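# Open the tagged valve by its stated turn count

## Task

Every valve begins closed. Find the one valve that has a tag hanging from it on a chain, and turn it open by exactly the number of whole turns printed on that tag, while every other valve stays closed. It only counts if this holds with the robot no longer holding anything in place. Anything the robot is touching at the end must not drop or sag once released, or the task fails. Nothing may be pushed or knocked off the table.

## Robot and tools

ROBOT. One arm (big_yam) with six revolute joints and a two-finger parallel gripper. Joint order, base outward, with ranges in rad: waist -2.880..2.880, shoulder 0.000..3.142, elbow 0.000..3.019, wrist pitch -1.693..1.571, wrist yaw -1.571..1.571, wrist roll -2.094..2.094. A single command number drives both fingers; the pad gap runs from 0.094 m (open) to 0.000 m (closed). The elbow cannot reach full straightness.

FRAMES. Results report the gripper in the scene frame: origin on the table surface below the arm base, +z up, +y to the left when facing along +x. The base may be slightly tilted, and the printed hand position can be wrong, more so far from the base. The gripper's own frame: fingers extend along its +z, and they close and open along its y. end_effector_position is the point between the pads, roughly 1 cm back from the fingertips.

execute_actions. Argument actions is a list holding zero or one item; optional pictures (boolean) toggles camera images, which come by default. An empty list only reports the state. A motion item is {"rows": [...], "steps": n}: up to 15 rows, n from 1 to 15 (default 15), each step lasting 1/30 s; row k is used on step k and the final row repeats if steps outnumber rows. Each row is one list of 7 numbers, each in [-1, 1]: dx, dy, dz, rx, ry, rz, opening. The first six are an offset (not a pose) in the gripper's own axes, measured from the gripper pose shown in the latest result; before any result in the scene, or for the second and later calls in one reply, they count from the pose at the start of the action. Every row counts from that same reference, not from the row before. Scale: 1.0 equals 0.6 m of translation or 180 degrees; rx, ry, rz form one rotation vector. opening is absolute: +1 fully open (0.094 m), -1 closed. A wait item is {"steps": n} with n up to 300; it counts from the last result, so time spent replying is included. A rejected call sends nothing.

move. Argument target is one 7-number row with the same meaning and reference as above; speed (m/s, 0.002 to 0.5, default 0.25; rotation capped at twice that in rad/s). It drives the gripper on a straight path lasting 0.5 to 10 s (cut off at 10 s), turning the shorter way. It does not avoid obstacles; the gripper may lag, wander and exceed speed, most when the arm is nearly extended. The opening is sent when the move begins. The result adds a "move:" line with the ending (done, off_target, moving, held, fault), any limits (paced = the sent pose was clipped; held = a check blocked steps, after which motion may suddenly speed up) and the distance to target.

wait. Argument seconds, 0 to 10. Sends nothing new; the arm only continues to its last clipped pose, and fingers keep travelling to their last command.

zoom_image. Arguments camera (cam_high 504x504, cam_low 504x504, cam_wrist 616x616) and region [x0, y0, x1, y1] in that image's pixels from the top-left, at most 504 by 504. read_manual returns only licence texts. finished_scene takes scene, the current scene's number; it is final and reports success. Answering without any tool call ends the run.

RESULT LINES. State gives end_effector_position (m) and end_effector_quat_wxyz. Joint positions and Joint velocities list the six joints (rad, rad/s) then the pad gap (m, m/s). grip_measured is the finger opening on the command scale (readings may be off by about 1 mm throughout). Hand target is where the controller is currently steering. "pose unreachable" means the clearance check (which treats the mount under the base as arm) altered or blocked the command; HELD flags affected steps. FAULT marks a stop; MOTOR HOT appears from 85 °C, and an OVER-TEMPERATURE FAULT at 100 °C makes the arm and gripper go limp and fall.

MOTION NOTES. Each step the commanded pose is limited to 70 mm and 16 degrees from the measured pose; position wins over orientation when both cannot be met. Large jumps therefore need several actions: read the new pose and send the remainder. The arm tends to end a centimetre or more too low, and sending zero offsets makes it drift down further; zeros are not a pause, they pull back to the reference pose. To hold still, send the correction back to the desired pose first, then zeros, raising the aim if it still sags. The simulation keeps running while you think.

GRIPPING. The fingers go to the grip_measured value you command, except near the ends. To hold something, command about 0.03 below the measured opening; smaller margins grip more gently. Pad force tops out around 50 to 62 N, less on very thin parts (under about 2 mm).

CAUTIONS. Faster moves and targets set deeper past a contact hit and press harder; avoid slams, drops, slips and strong shoves. Keep objects on the table. Loose items may occasionally get nudged by something else. Long holding heats motors. At the end, release the valve so it stays open on its own and leave nothing resting on the robot that would settle when let go.

Each tool is called after "Request:" as name(argument=value, ...), one argument or row to a line, values as JSON.

## Session

Request:
execute_actions(
  actions=[],
)

Scene clock: 0.00 s of 5350.00 s.
end_effector_position=(+0.5387, +0.5236, +0.1225) grip_measured=+1.000 end_effector_quat_wxyz=(+0.215, +0.310, +0.607, +0.699)
Joint positions: [ 0.572  3.001  1.503  1.066 -0.123  1.095  0.094]
Joint velocities: [-0.005 -0.005  0.007  0.007 -0.037 -0.007  0.   ]
Motor temperatures (°C, as the motors report them): [25 27 24 25 25 25]
Hand target: +0.548, +0.523, +0.139; +0.225, +0.307, +0.596, +0.707

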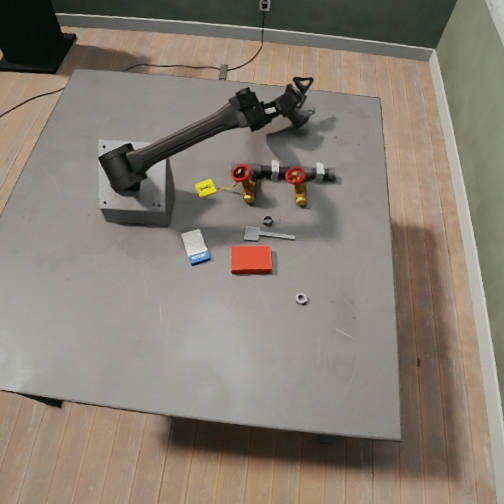

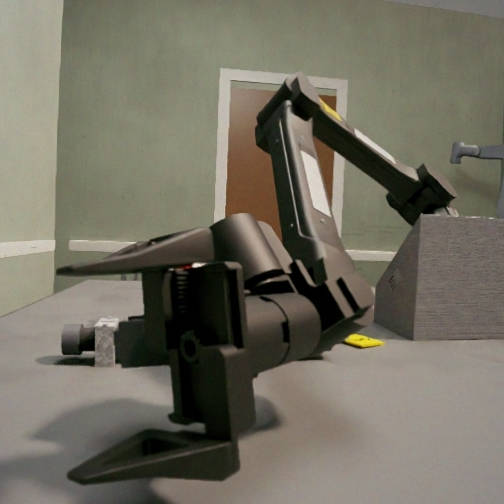

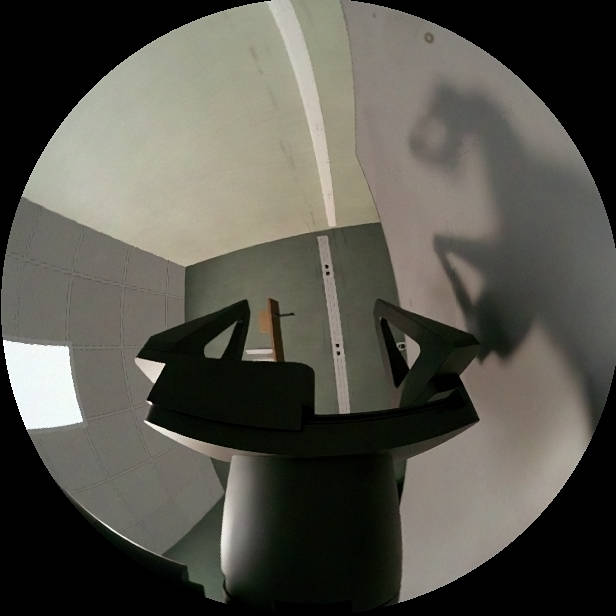

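Request:
move(
  target=[-0.227,0.29,-0.648,0.518,-0.091,0,1],
  speed=0.2,
)

Scene clock: 12.30 s of 5350.00 s.
end_effector_position=(+0.3697, +0.1230, +0.2207) grip_measured=+1.000 end_effector_quat_wxyz=(-0.011, +0.420, +0.907, -0.021)
Joint positions: [ 0.632  1.993  1.131 -1.234  0.619  1.667  0.094]
Joint velocities: [-0.005 -0.015 -0.012 -0.017  0.007 -0.037  0.   ]
Motor temperatures (°C, as the motors report them): [25 28 26 25 25 25]
Hand target: +0.388, +0.121, +0.241; -0.002, +0.442, +0.897, -0.001
Off the commanded pose: 0.024 m, 5 deg.
After step 90, 4.73 s passed at rest.
move: off_target

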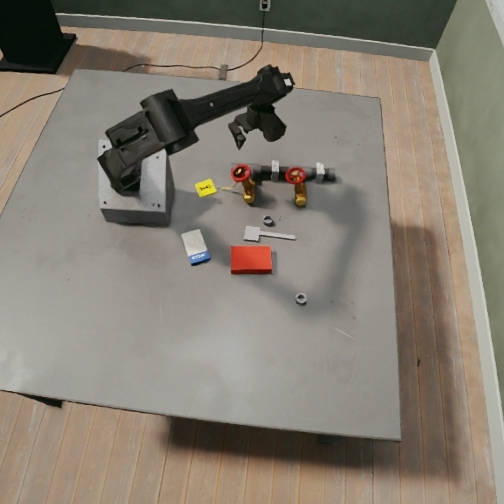

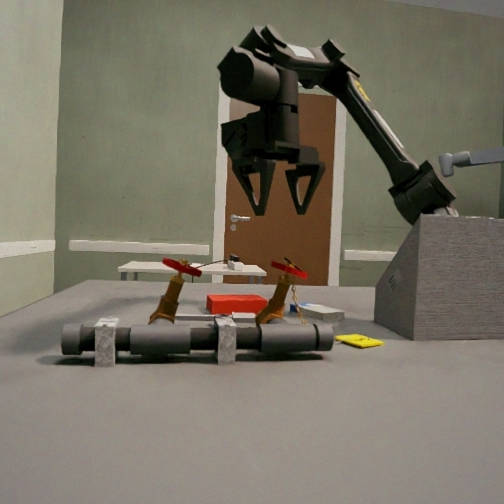

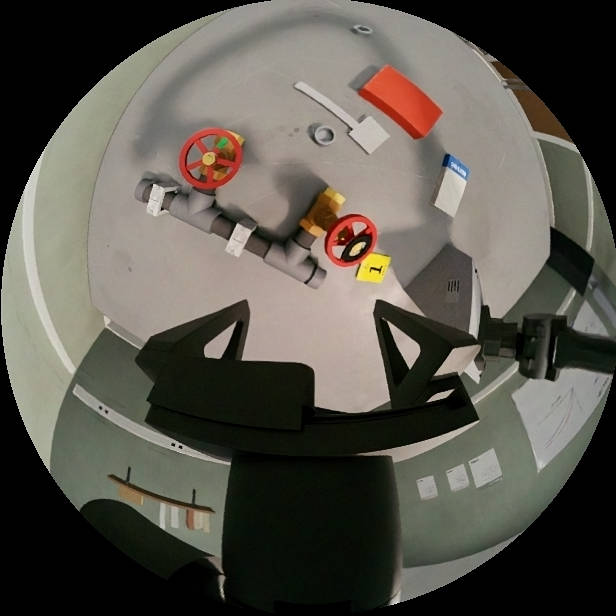

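Request:
move(
  target=[-0.06,-0.06,0.1,0,0,0,1],
  speed=0.15,
)

Scene clock: 16.53 s of 5350.00 s.
end_effector_position=(+0.3549, +0.0719, +0.1560) grip_measured=+1.000 end_effector_quat_wxyz=(-0.018, +0.418, +0.908, -0.036)
Joint positions: [ 0.482  1.933  0.963 -1.066  0.69   1.521  0.094]
Joint velocities: [-0.005 -0.005 -0.007 -0.012 -0.081 -0.051  0.   ]
Motor temperatures (°C, as the motors report them): [25 28 26 25 25 25]
Hand target: +0.362, +0.070, +0.162; -0.011, +0.421, +0.907, -0.023
Off the commanded pose: 0.011 m, 2 deg.
After step 90, 0.23 s passed at rest.
move: off_target

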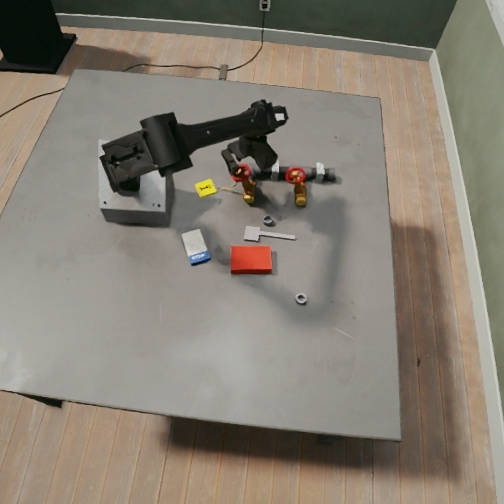

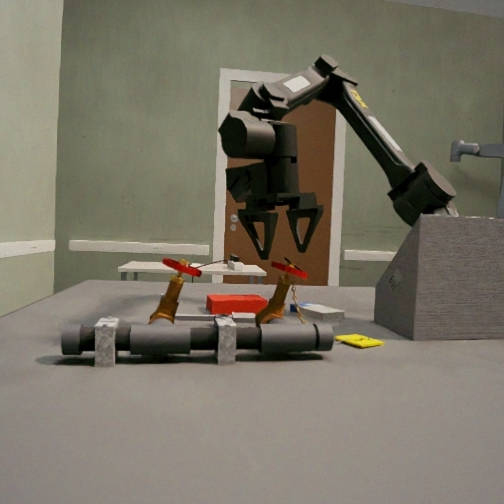

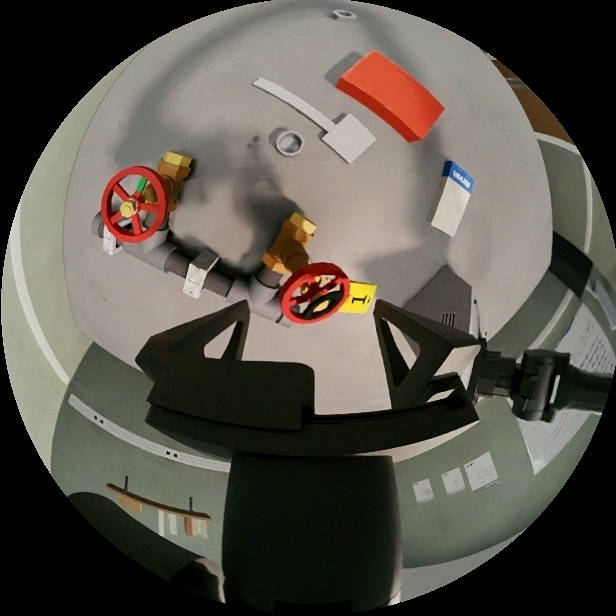

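Request:
move(
  target=[0.02,0,0,0,-0.11,0,1],
  speed=0.1,
)

Scene clock: 22.80 s of 5350.00 s.
end_effector_position=(+0.3489, +0.0756, +0.1549) grip_measured=+1.000 end_effector_quat_wxyz=(+0.129, +0.406, +0.898, -0.109)
Joint positions: [ 0.591  2.028  0.924 -1.066  0.965  1.685  0.094]
Joint velocities: [-0.005 -0.005 -0.017  0.007 -0.051 -0.007  0.   ]
Motor temperatures (°C, as the motors report them): [25 28 26 25 25 25]
Hand target: +0.347, +0.082, +0.157; +0.137, +0.405, +0.898, -0.108
Off the commanded pose: 0.006 m, 1 deg.
After step 90, 1.20 s passed at rest.
move: done

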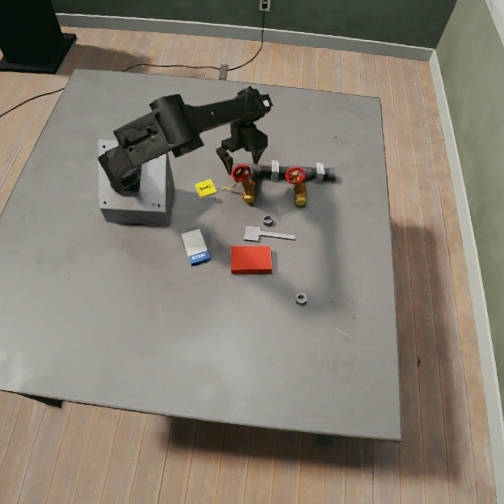

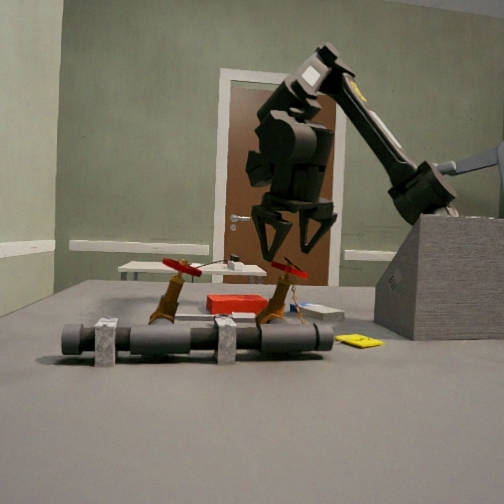

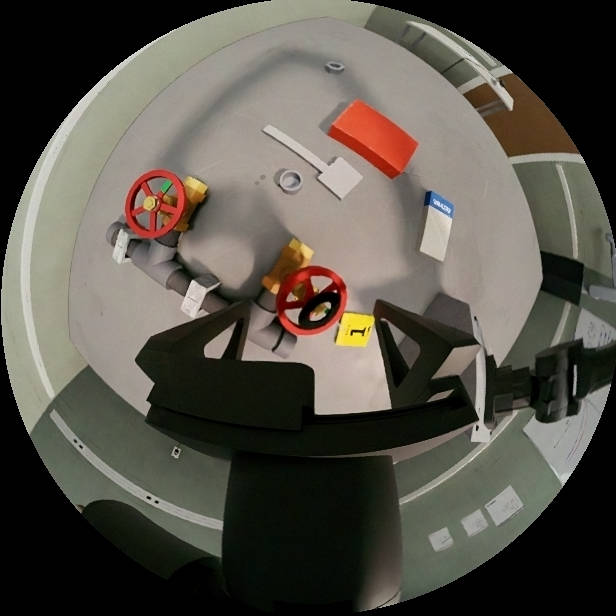

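Request:
move(
  target=[-0.012,0,0.075,0,0,0,1],
  speed=0.05,
)

Scene clock: 25.93 s of 5350.00 s.
end_effector_position=(+0.3580, +0.0562, +0.1178) grip_measured=+1.000 end_effector_quat_wxyz=(+0.130, +0.410, +0.896, -0.110)
Joint positions: [ 0.487  2.028  0.87  -0.881  1.021  1.536  0.094]
Joint velocities: [-0.005 -0.005  0.012  0.017  0.066 -0.037  0.   ]
Motor temperatures (°C, as the motors report them): [25 28 26 25 25 25]
Hand target: +0.359, +0.056, +0.115; +0.129, +0.406, +0.898, -0.111
Off the commanded pose: 0.004 m, 1 deg.
move: done

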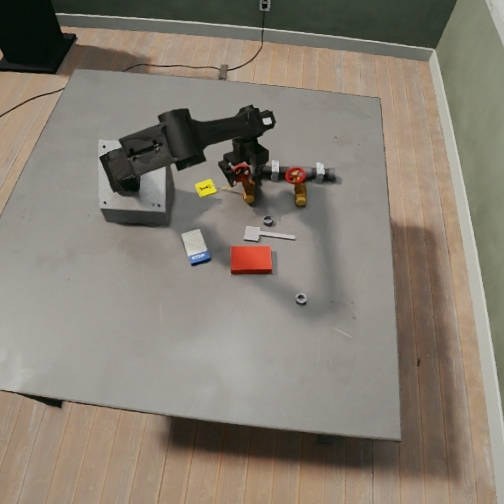

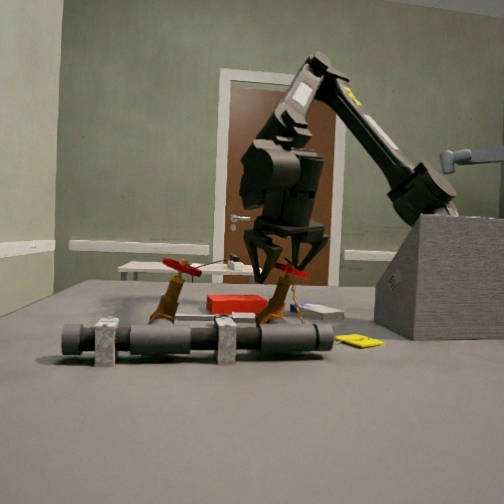

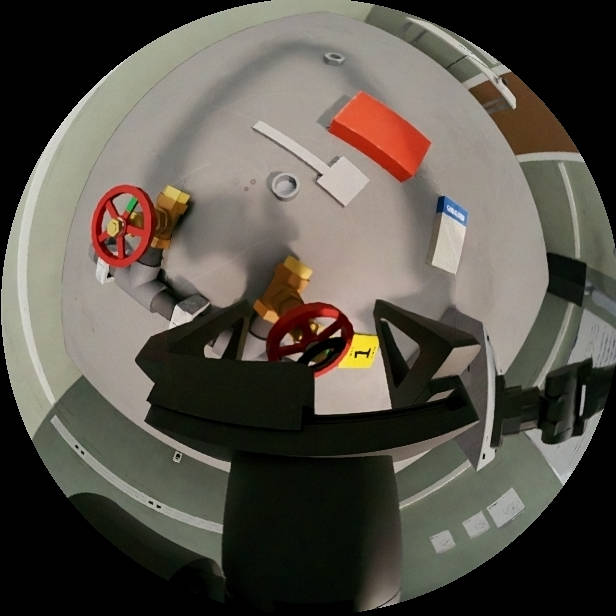

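Request:
move(
  target=[0.025,0,0.03,0,0,0,1],
  speed=0.04,
)

Request:
move(
  target=[0,0,0,0,0,0,-0.2],
)

Scene clock: 29.40 s of 5350.00 s.
end_effector_position=(+0.3505, +0.0612, +0.1015) grip_measured=+1.000 end_effector_quat_wxyz=(+0.132, +0.414, +0.894, -0.108)
Joint positions: [ 0.477  2.056  0.84  -0.8    1.027  1.52   0.094]
Joint velocities: [-0.005 -0.005 -0.017  0.022 -0.051 -0.007  0.   ]
Motor temperatures (°C, as the motors report them): [25 28 26 25 25 25]
Hand target: +0.351, +0.061, +0.096; +0.130, +0.411, +0.896, -0.111
Off the commanded pose: 0.005 m, 1 deg.
move: done

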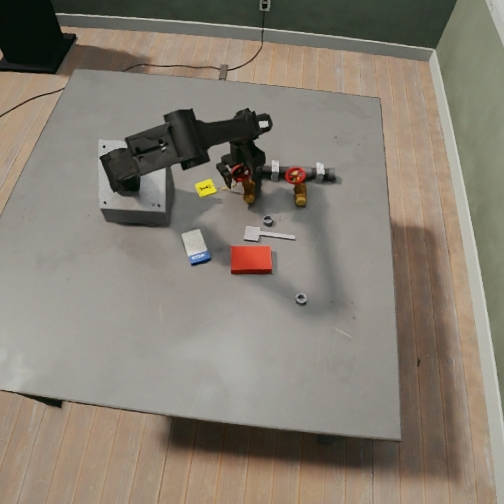

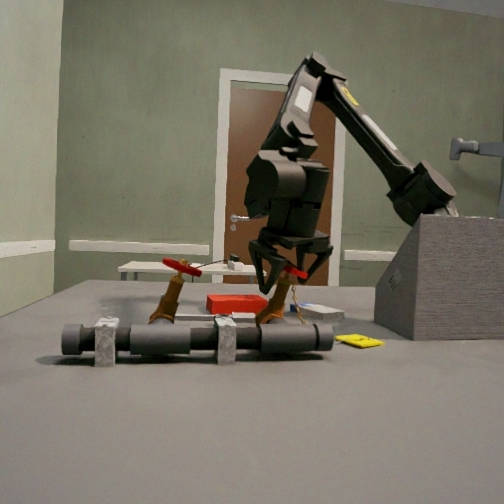

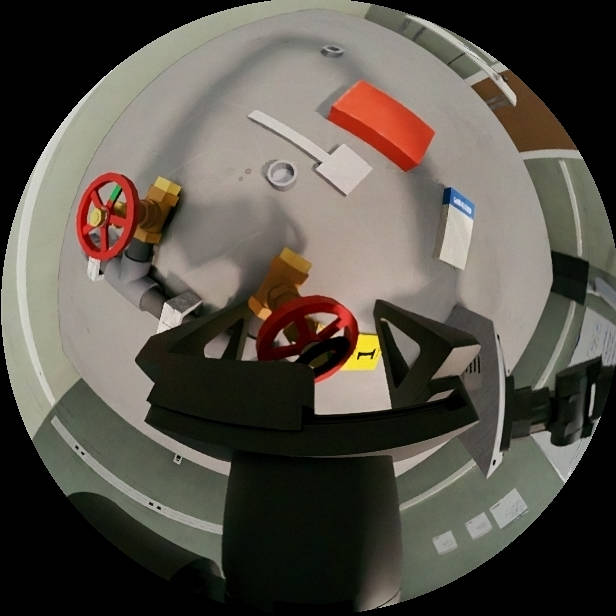

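Scene clock: 29.90 s of 5350.00 s.
end_effector_position=(+0.3501, +0.0610, +0.1014) grip_measured=+0.127 end_effector_quat_wxyz=(+0.132, +0.414, +0.894, -0.109)
Joint positions: [ 0.477  2.056  0.84  -0.8    1.027  1.521  0.053]
Joint velocities: [-0.005 -0.015  0.002 -0.012  0.051  0.022 -0.002]
Motor temperatures (°C, as the motors report them): [25 28 26 25 25 25]
Hand target: +0.350, +0.061, +0.101; +0.132, +0.414, +0.894, -0.108
Off the commanded pose: 0.000 m, 0 deg.
move: done

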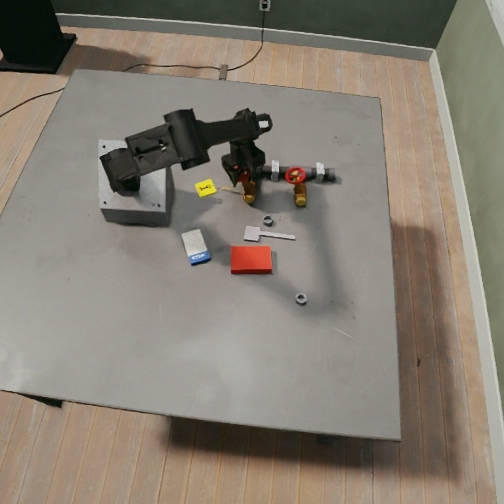

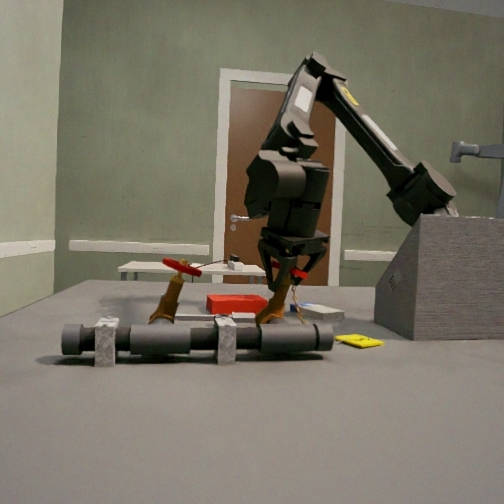

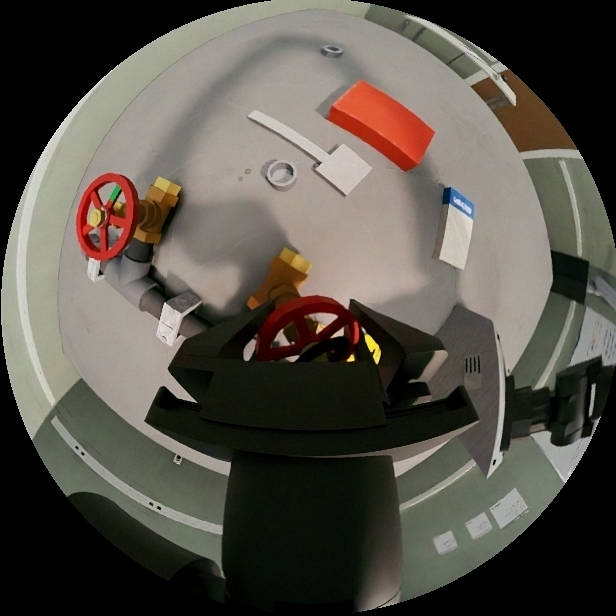

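Request:
move(
  target=[0,0,0,0,0,0,-0.1],
)

Request:
move(
  target=[0,0,0,0,0,-0.4,-0.1],
)

Scene clock: 33.30 s of 5350.00 s.
end_effector_position=(+0.3501, +0.0610, +0.1014) grip_measured=+0.127 end_effector_quat_wxyz=(+0.132, +0.414, +0.894, -0.109)
Joint positions: [ 0.477  2.056  0.84  -0.8    1.027  1.521  0.053]
Joint velocities: [-0.005 -0.005  0.002 -0.002 -0.051  0.066  0.   ]
Motor temperatures (°C, as the motors report them): [25 28 26 25 25 25]
Hand target: +0.350, +0.061, +0.101; +0.132, +0.414, +0.894, -0.109
Off the commanded pose: 0.000 m, 0 deg.
move: done

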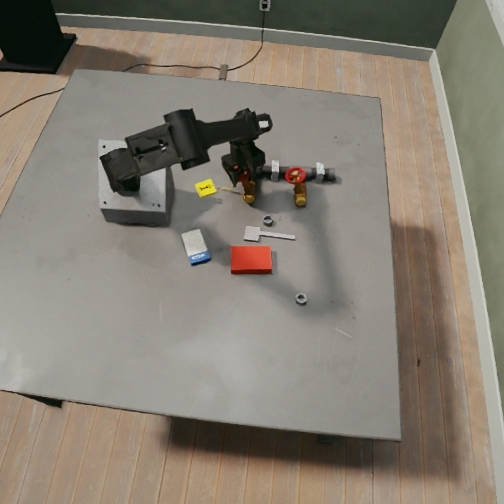

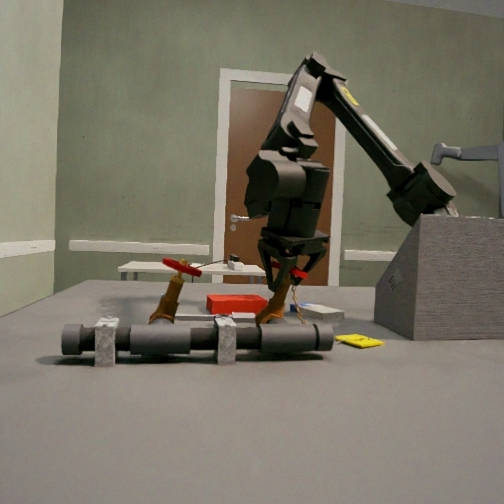

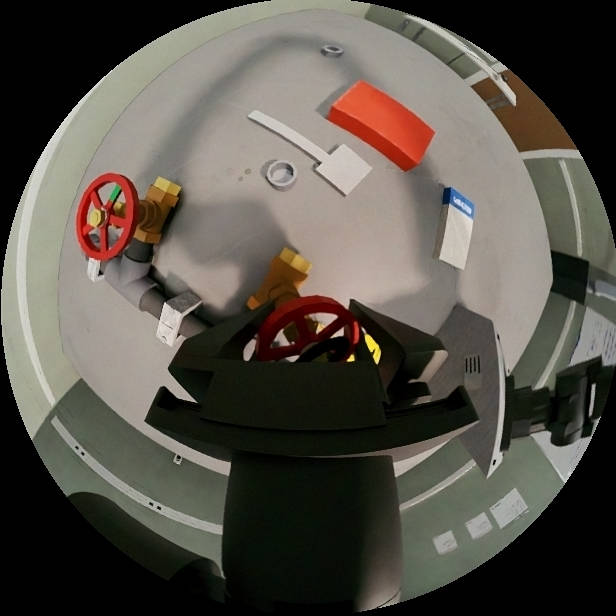

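Scene clock: 36.50 s of 5350.00 s.
end_effector_position=(+0.3534, +0.0632, +0.0969) grip_measured=+0.141 end_effector_quat_wxyz=(+0.059, -0.111, +0.977, -0.174)
Joint positions: [ 0.475  2.085  0.853 -0.798  1.053  0.438  0.054]
Joint velocities: [-0.015 -0.015 -0.012  0.007 -0.022 -0.007 -0.001]
Motor temperatures (°C, as the motors report them): [25 28 26 25 25 25]
Hand target: +0.350, +0.061, +0.101; +0.040, -0.186, +0.967, -0.170
Off the commanded pose: 0.006 m, 9 deg.
move: off_target

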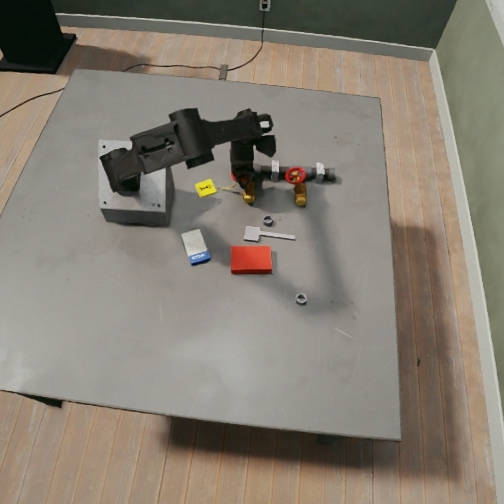

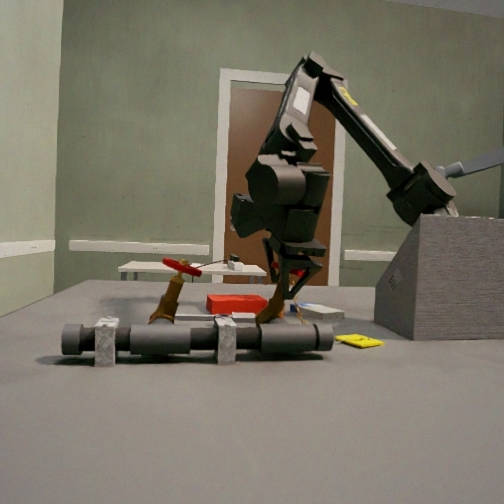

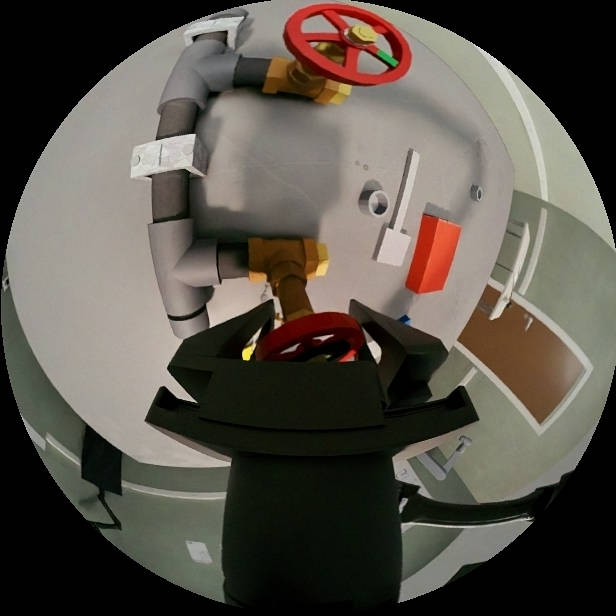

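Request:
move(
  target=[0,0,0,0,0,-0.6,-0.1],
)

Scene clock: 42.73 s of 5350.00 s.
end_effector_position=(+0.3499, +0.0595, +0.0883) grip_measured=+0.046 end_effector_quat_wxyz=(+0.110, +0.808, -0.556, +0.163)
Joint positions: [ 0.461  2.115  0.858 -0.817  1.078 -1.243  0.049]
Joint velocities: [-0.015 -0.005  0.007 -0.002 -0.051  0.037 -0.001]
Motor temperatures (°C, as the motors report them): [25 28 26 25 25 26]
Hand target: +0.353, +0.063, +0.097; +0.114, +0.851, -0.489, +0.152
Off the commanded pose: 0.010 m, 10 deg.
move: off_target; limits=paced

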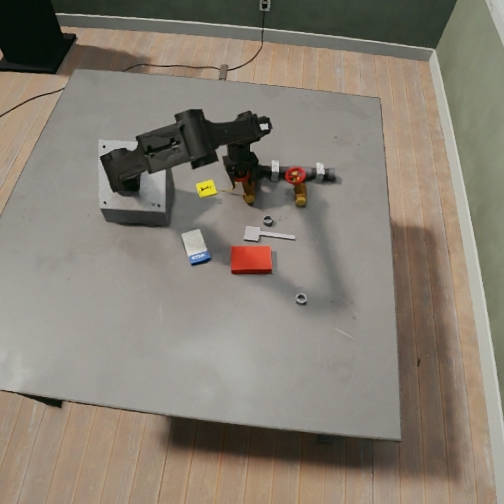

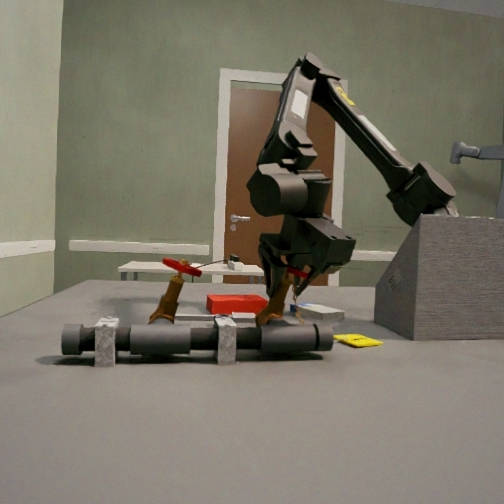

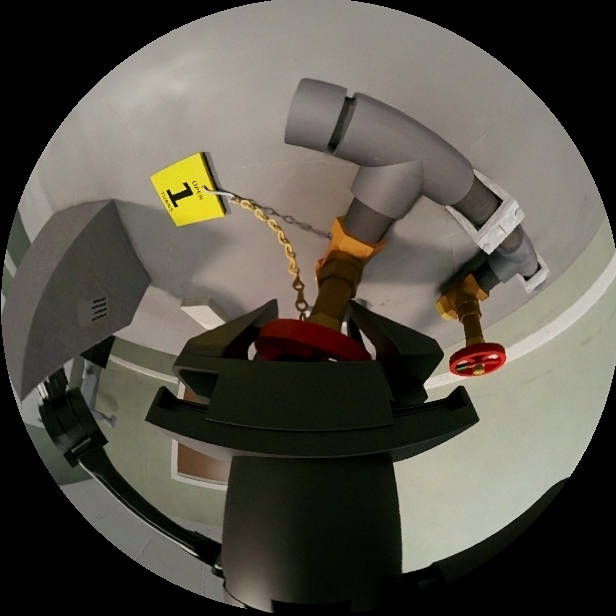

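Request:
move(
  target=[0,0,0,0,0,0,1],
)

Request:
move(
  target=[0,0,-0.13,0,0,0.88,1],
  speed=0.4,
)

Scene clock: 45.90 s of 5350.00 s.
end_effector_position=(+0.3497, +0.0592, +0.0882) grip_measured=+0.998 end_effector_quat_wxyz=(+0.111, +0.807, -0.557, +0.164)
Joint positions: [ 0.461  2.115  0.857 -0.817  1.08  -1.241  0.094]
Joint velocities: [-0.005 -0.005 -0.012 -0.022  0.037 -0.037 -0.001]
Motor temperatures (°C, as the motors report them): [25 28 26 25 25 26]
Hand target: +0.350, +0.060, +0.088; +0.110, +0.808, -0.556, +0.163
Off the commanded pose: 0.000 m, 0 deg.
move: done

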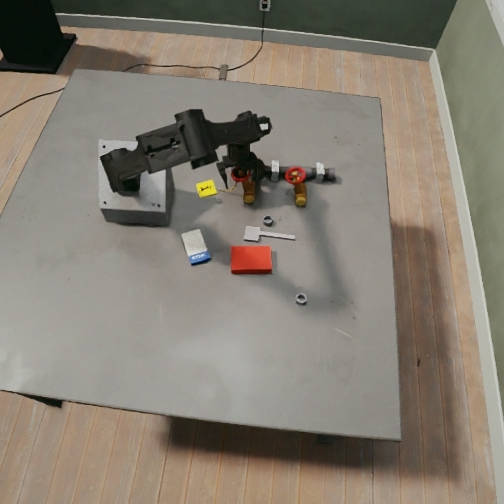

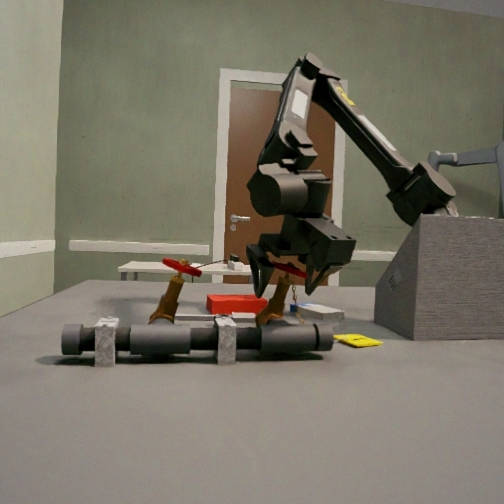

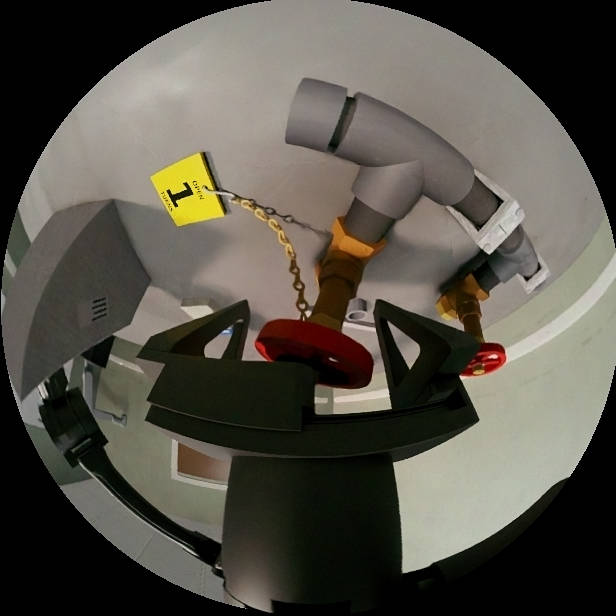

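Scene clock: 50.10 s of 5350.00 s.
end_effector_position=(+0.3261, +0.0800, +0.1452) grip_measured=+0.998 end_effector_quat_wxyz=(+0.128, +0.382, +0.903, -0.151)
Joint positions: [ 0.622  2.102  0.924 -1.158  0.971  1.779  0.094]
Joint velocities: [-0.015  0.015 -0.002 -0.007  0.037  0.007 -0.   ]
Motor temperatures (°C, as the motors report them): [26 28 26 25 25 26]
Hand target: +0.339, +0.088, +0.161; +0.140, +0.395, +0.898, -0.136
Off the commanded pose: 0.021 m, 3 deg.
move: off_target

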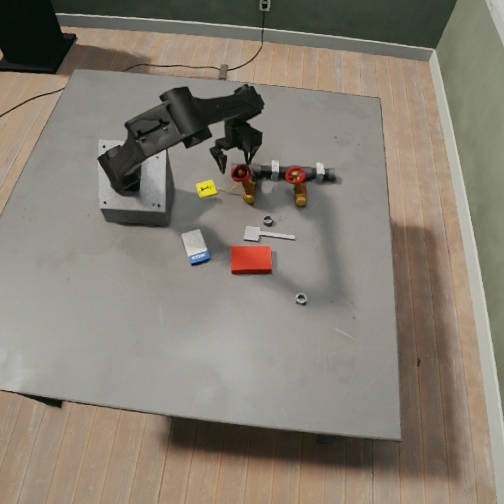

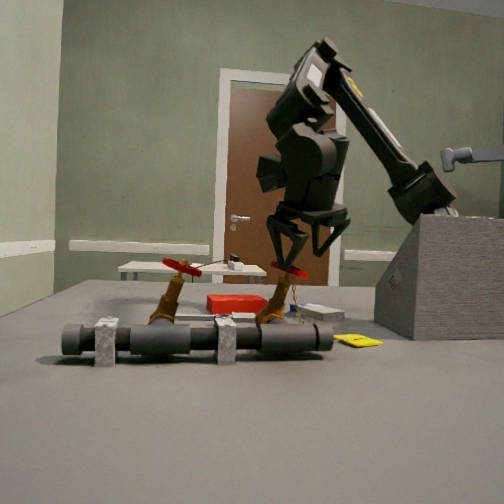

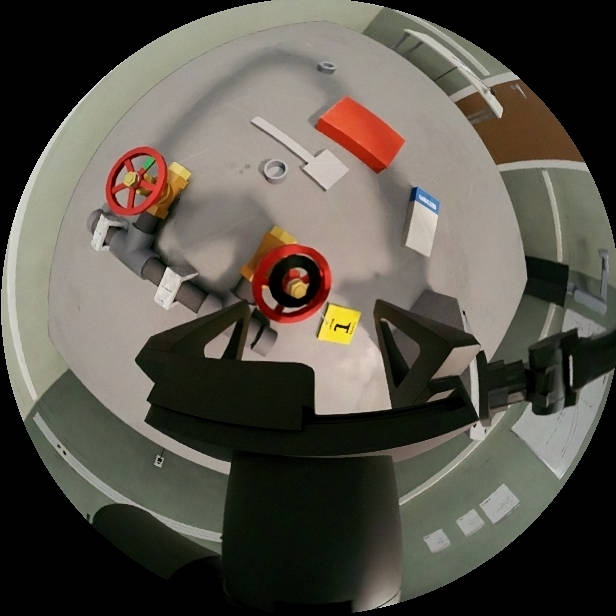

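Request:
zoom_image(
  camera="cam_wrist",
  region=[80,120,380,360],
)

Region (80, 120, 380, 360) of cam_wrist's 616x616 image, scaled by 1.680, with more detail than that image has; it fills the top 403 rows of this view, and the rest is white.

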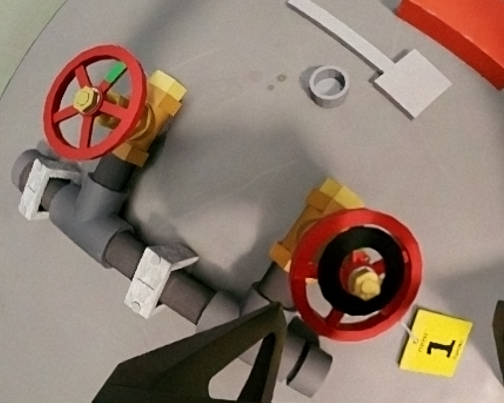

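Request:
move(
  target=[0.015,0.018,0.04,0,-0.03,0,1],
  speed=0.06,
)

Request:
zoom_image(
  camera="cam_wrist",
  region=[220,220,420,380],
)

Scene clock: 58.63 s of 5350.00 s.
end_effector_position=(+0.3305, +0.0839, +0.1240) grip_measured=+0.998 end_effector_quat_wxyz=(+0.172, +0.370, +0.897, -0.169)
Joint positions: [ 0.611  2.179  0.915 -1.093  1.074  1.782  0.094]
Joint velocities: [-0.015 -0.005 -0.007  0.002 -0.007  0.022  0.001]
Motor temperatures (°C, as the motors report them): [26 28 26 25 25 25]
Hand target: +0.330, +0.084, +0.118; +0.170, +0.374, +0.896, -0.170
Off the commanded pose: 0.006 m, 1 deg.
After step 90, 4.43 s passed at rest.
move: done

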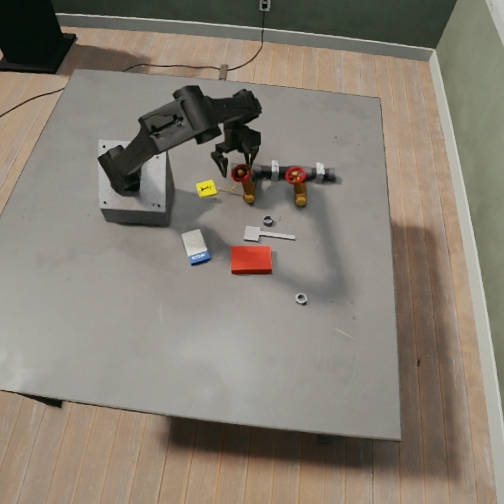

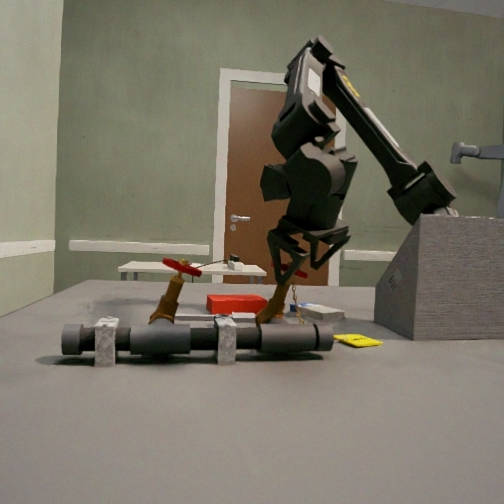

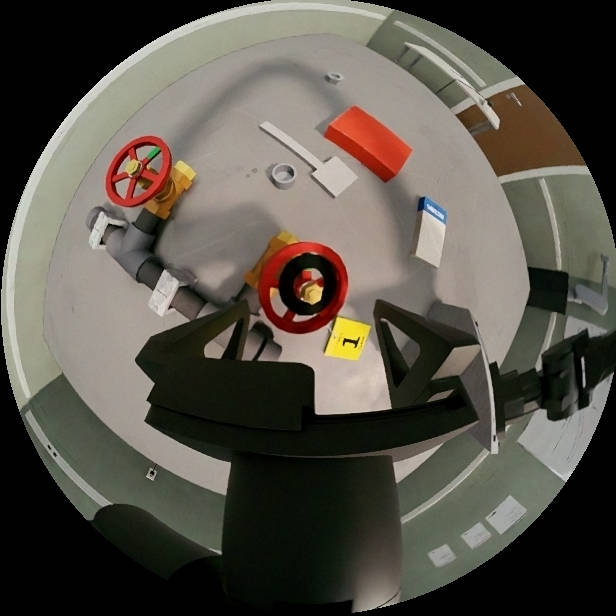

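Region (220, 220, 420, 380) of cam_wrist's 616x616 image, scaled by 2.520, with more detail than that image has; it fills the top 403 rows of this view, and the rest is white.

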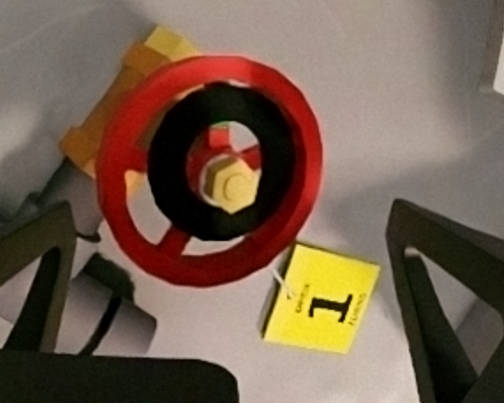

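Request:
move(
  target=[-0.005,0,0.045,0,0,0,1],
  speed=0.04,
)

Request:
move(
  target=[0,0,0,0,0,0,0],
)

Request:
move(
  target=[0,0,0,0,0,-0.5,0],
  speed=0.2,
)

Scene clock: 66.27 s of 5350.00 s.
end_effector_position=(+0.3348, +0.0713, +0.1024) grip_measured=+0.998 end_effector_quat_wxyz=(+0.173, +0.371, +0.896, -0.172)
Joint positions: [ 0.547  2.179  0.881 -0.979  1.121  1.691  0.094]
Joint velocities: [ 0.005  0.005 -0.007  0.017  0.11  -0.095  0.   ]
Motor temperatures (°C, as the motors report them): [25 28 26 25 25 25]
Hand target: +0.337, +0.070, +0.101; +0.172, +0.370, +0.897, -0.170
Off the commanded pose: 0.003 m, 0 deg.
After step 90, 3.67 s passed at rest.
move: done

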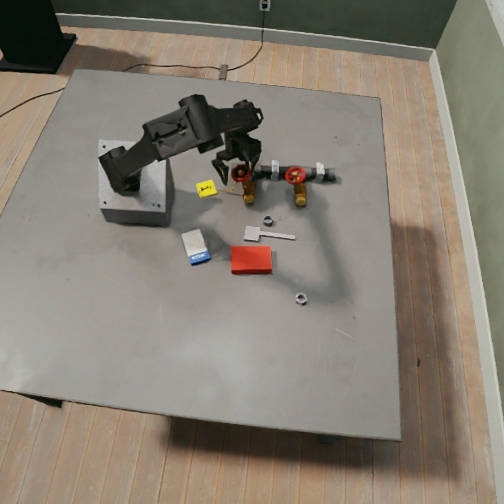

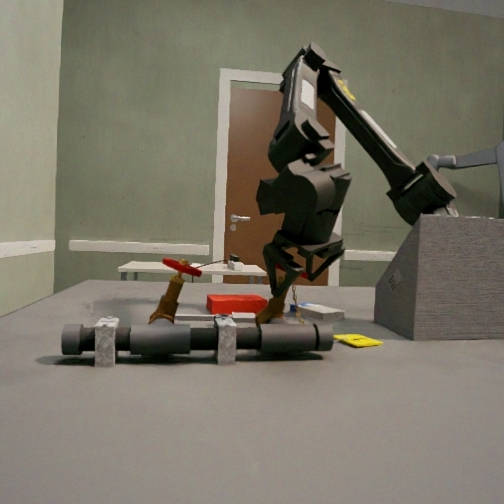

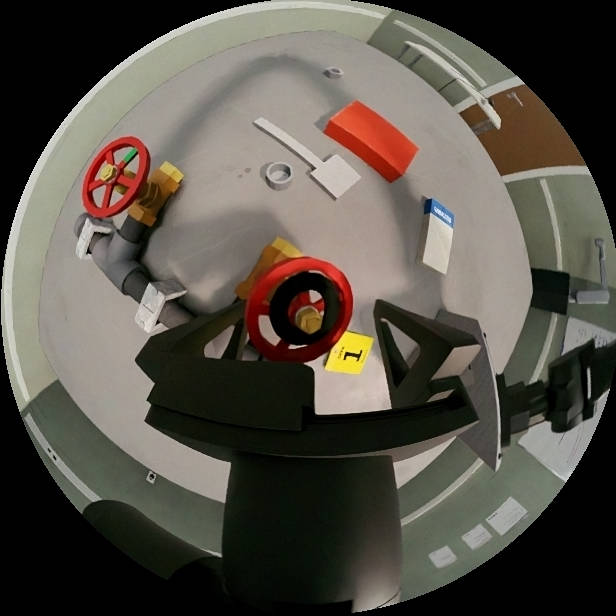

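Scene clock: 66.77 s of 5350.00 s.
end_effector_position=(+0.3376, +0.0741, +0.1016) grip_measured=+0.166 end_effector_quat_wxyz=(+0.170, +0.371, +0.897, -0.170)
Joint positions: [ 0.545  2.184  0.891 -0.975  1.116  1.682  0.055]
Joint velocities: [-0.015 -0.005 -0.017  0.002 -0.007 -0.007 -0.   ]
Motor temperatures (°C, as the motors report them): [25 28 26 25 25 25]
Hand target: +0.335, +0.071, +0.102; +0.173, +0.370, +0.896, -0.172
Off the commanded pose: 0.004 m, 0 deg.
move: done

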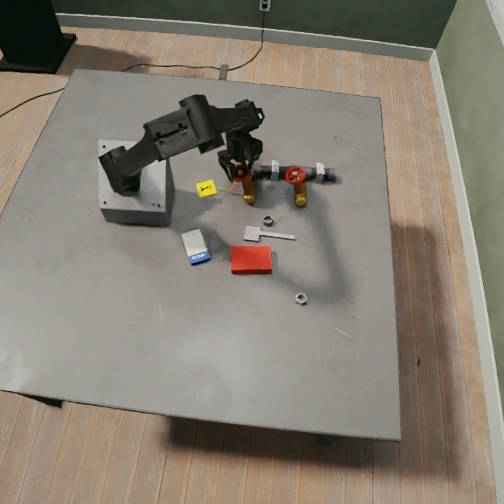

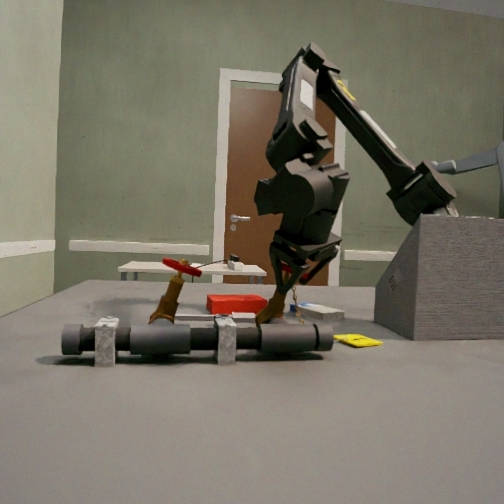

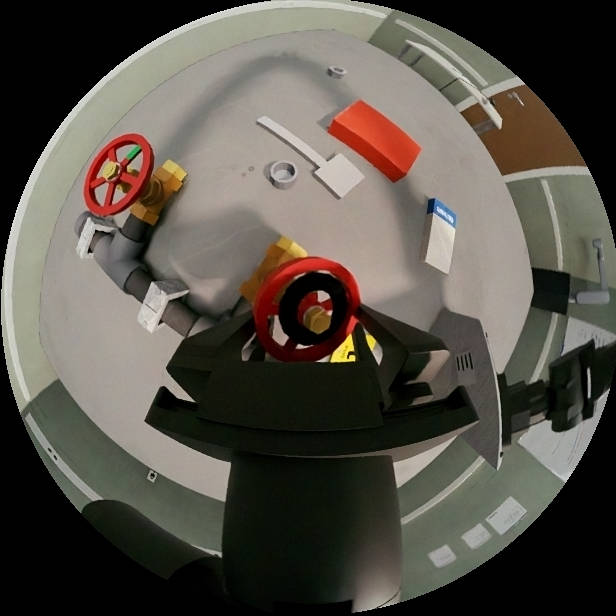

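Scene clock: 71.40 s of 5350.00 s.
end_effector_position=(+0.3383, +0.0559, +0.1070) grip_measured=+0.178 end_effector_quat_wxyz=(+0.024, -0.294, +0.914, -0.279)
Joint positions: [ 0.535  2.185  0.886 -1.056  1.193  0.354  0.055]
Joint velocities: [-0.005 -0.005 -0.012  0.017  0.066  0.051 -0.001]
Motor temperatures (°C, as the motors report them): [25 28 26 25 25 26]
Hand target: +0.338, +0.074, +0.102; -0.004, -0.364, +0.897, -0.251
Off the commanded pose: 0.019 m, 11 deg.
move: off_target; limits=paced

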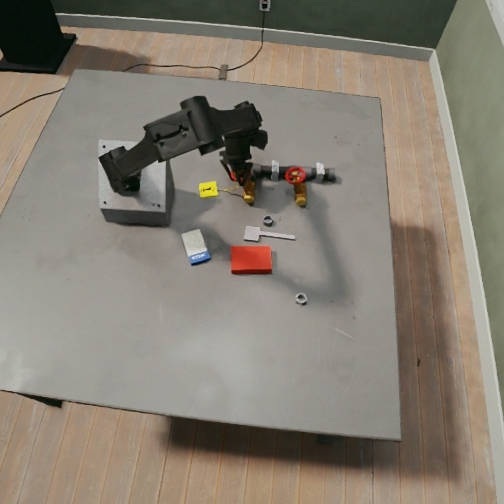

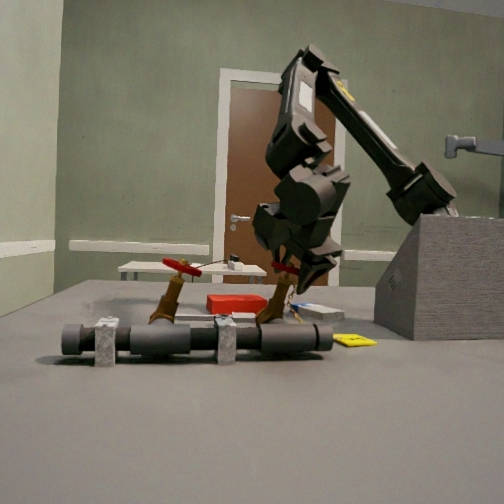

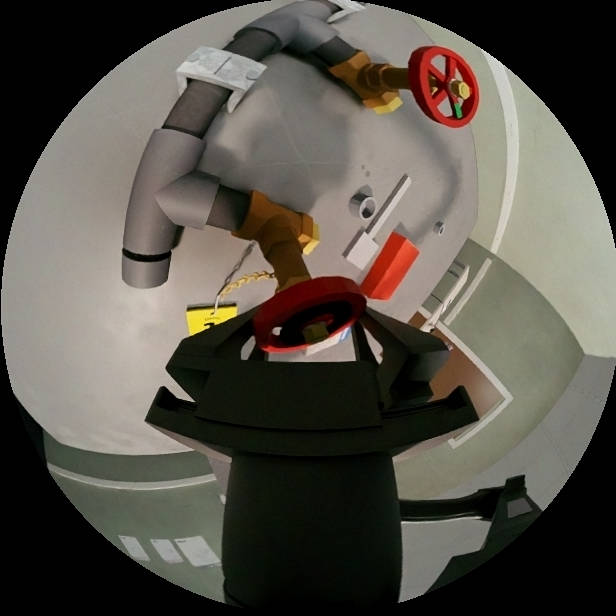

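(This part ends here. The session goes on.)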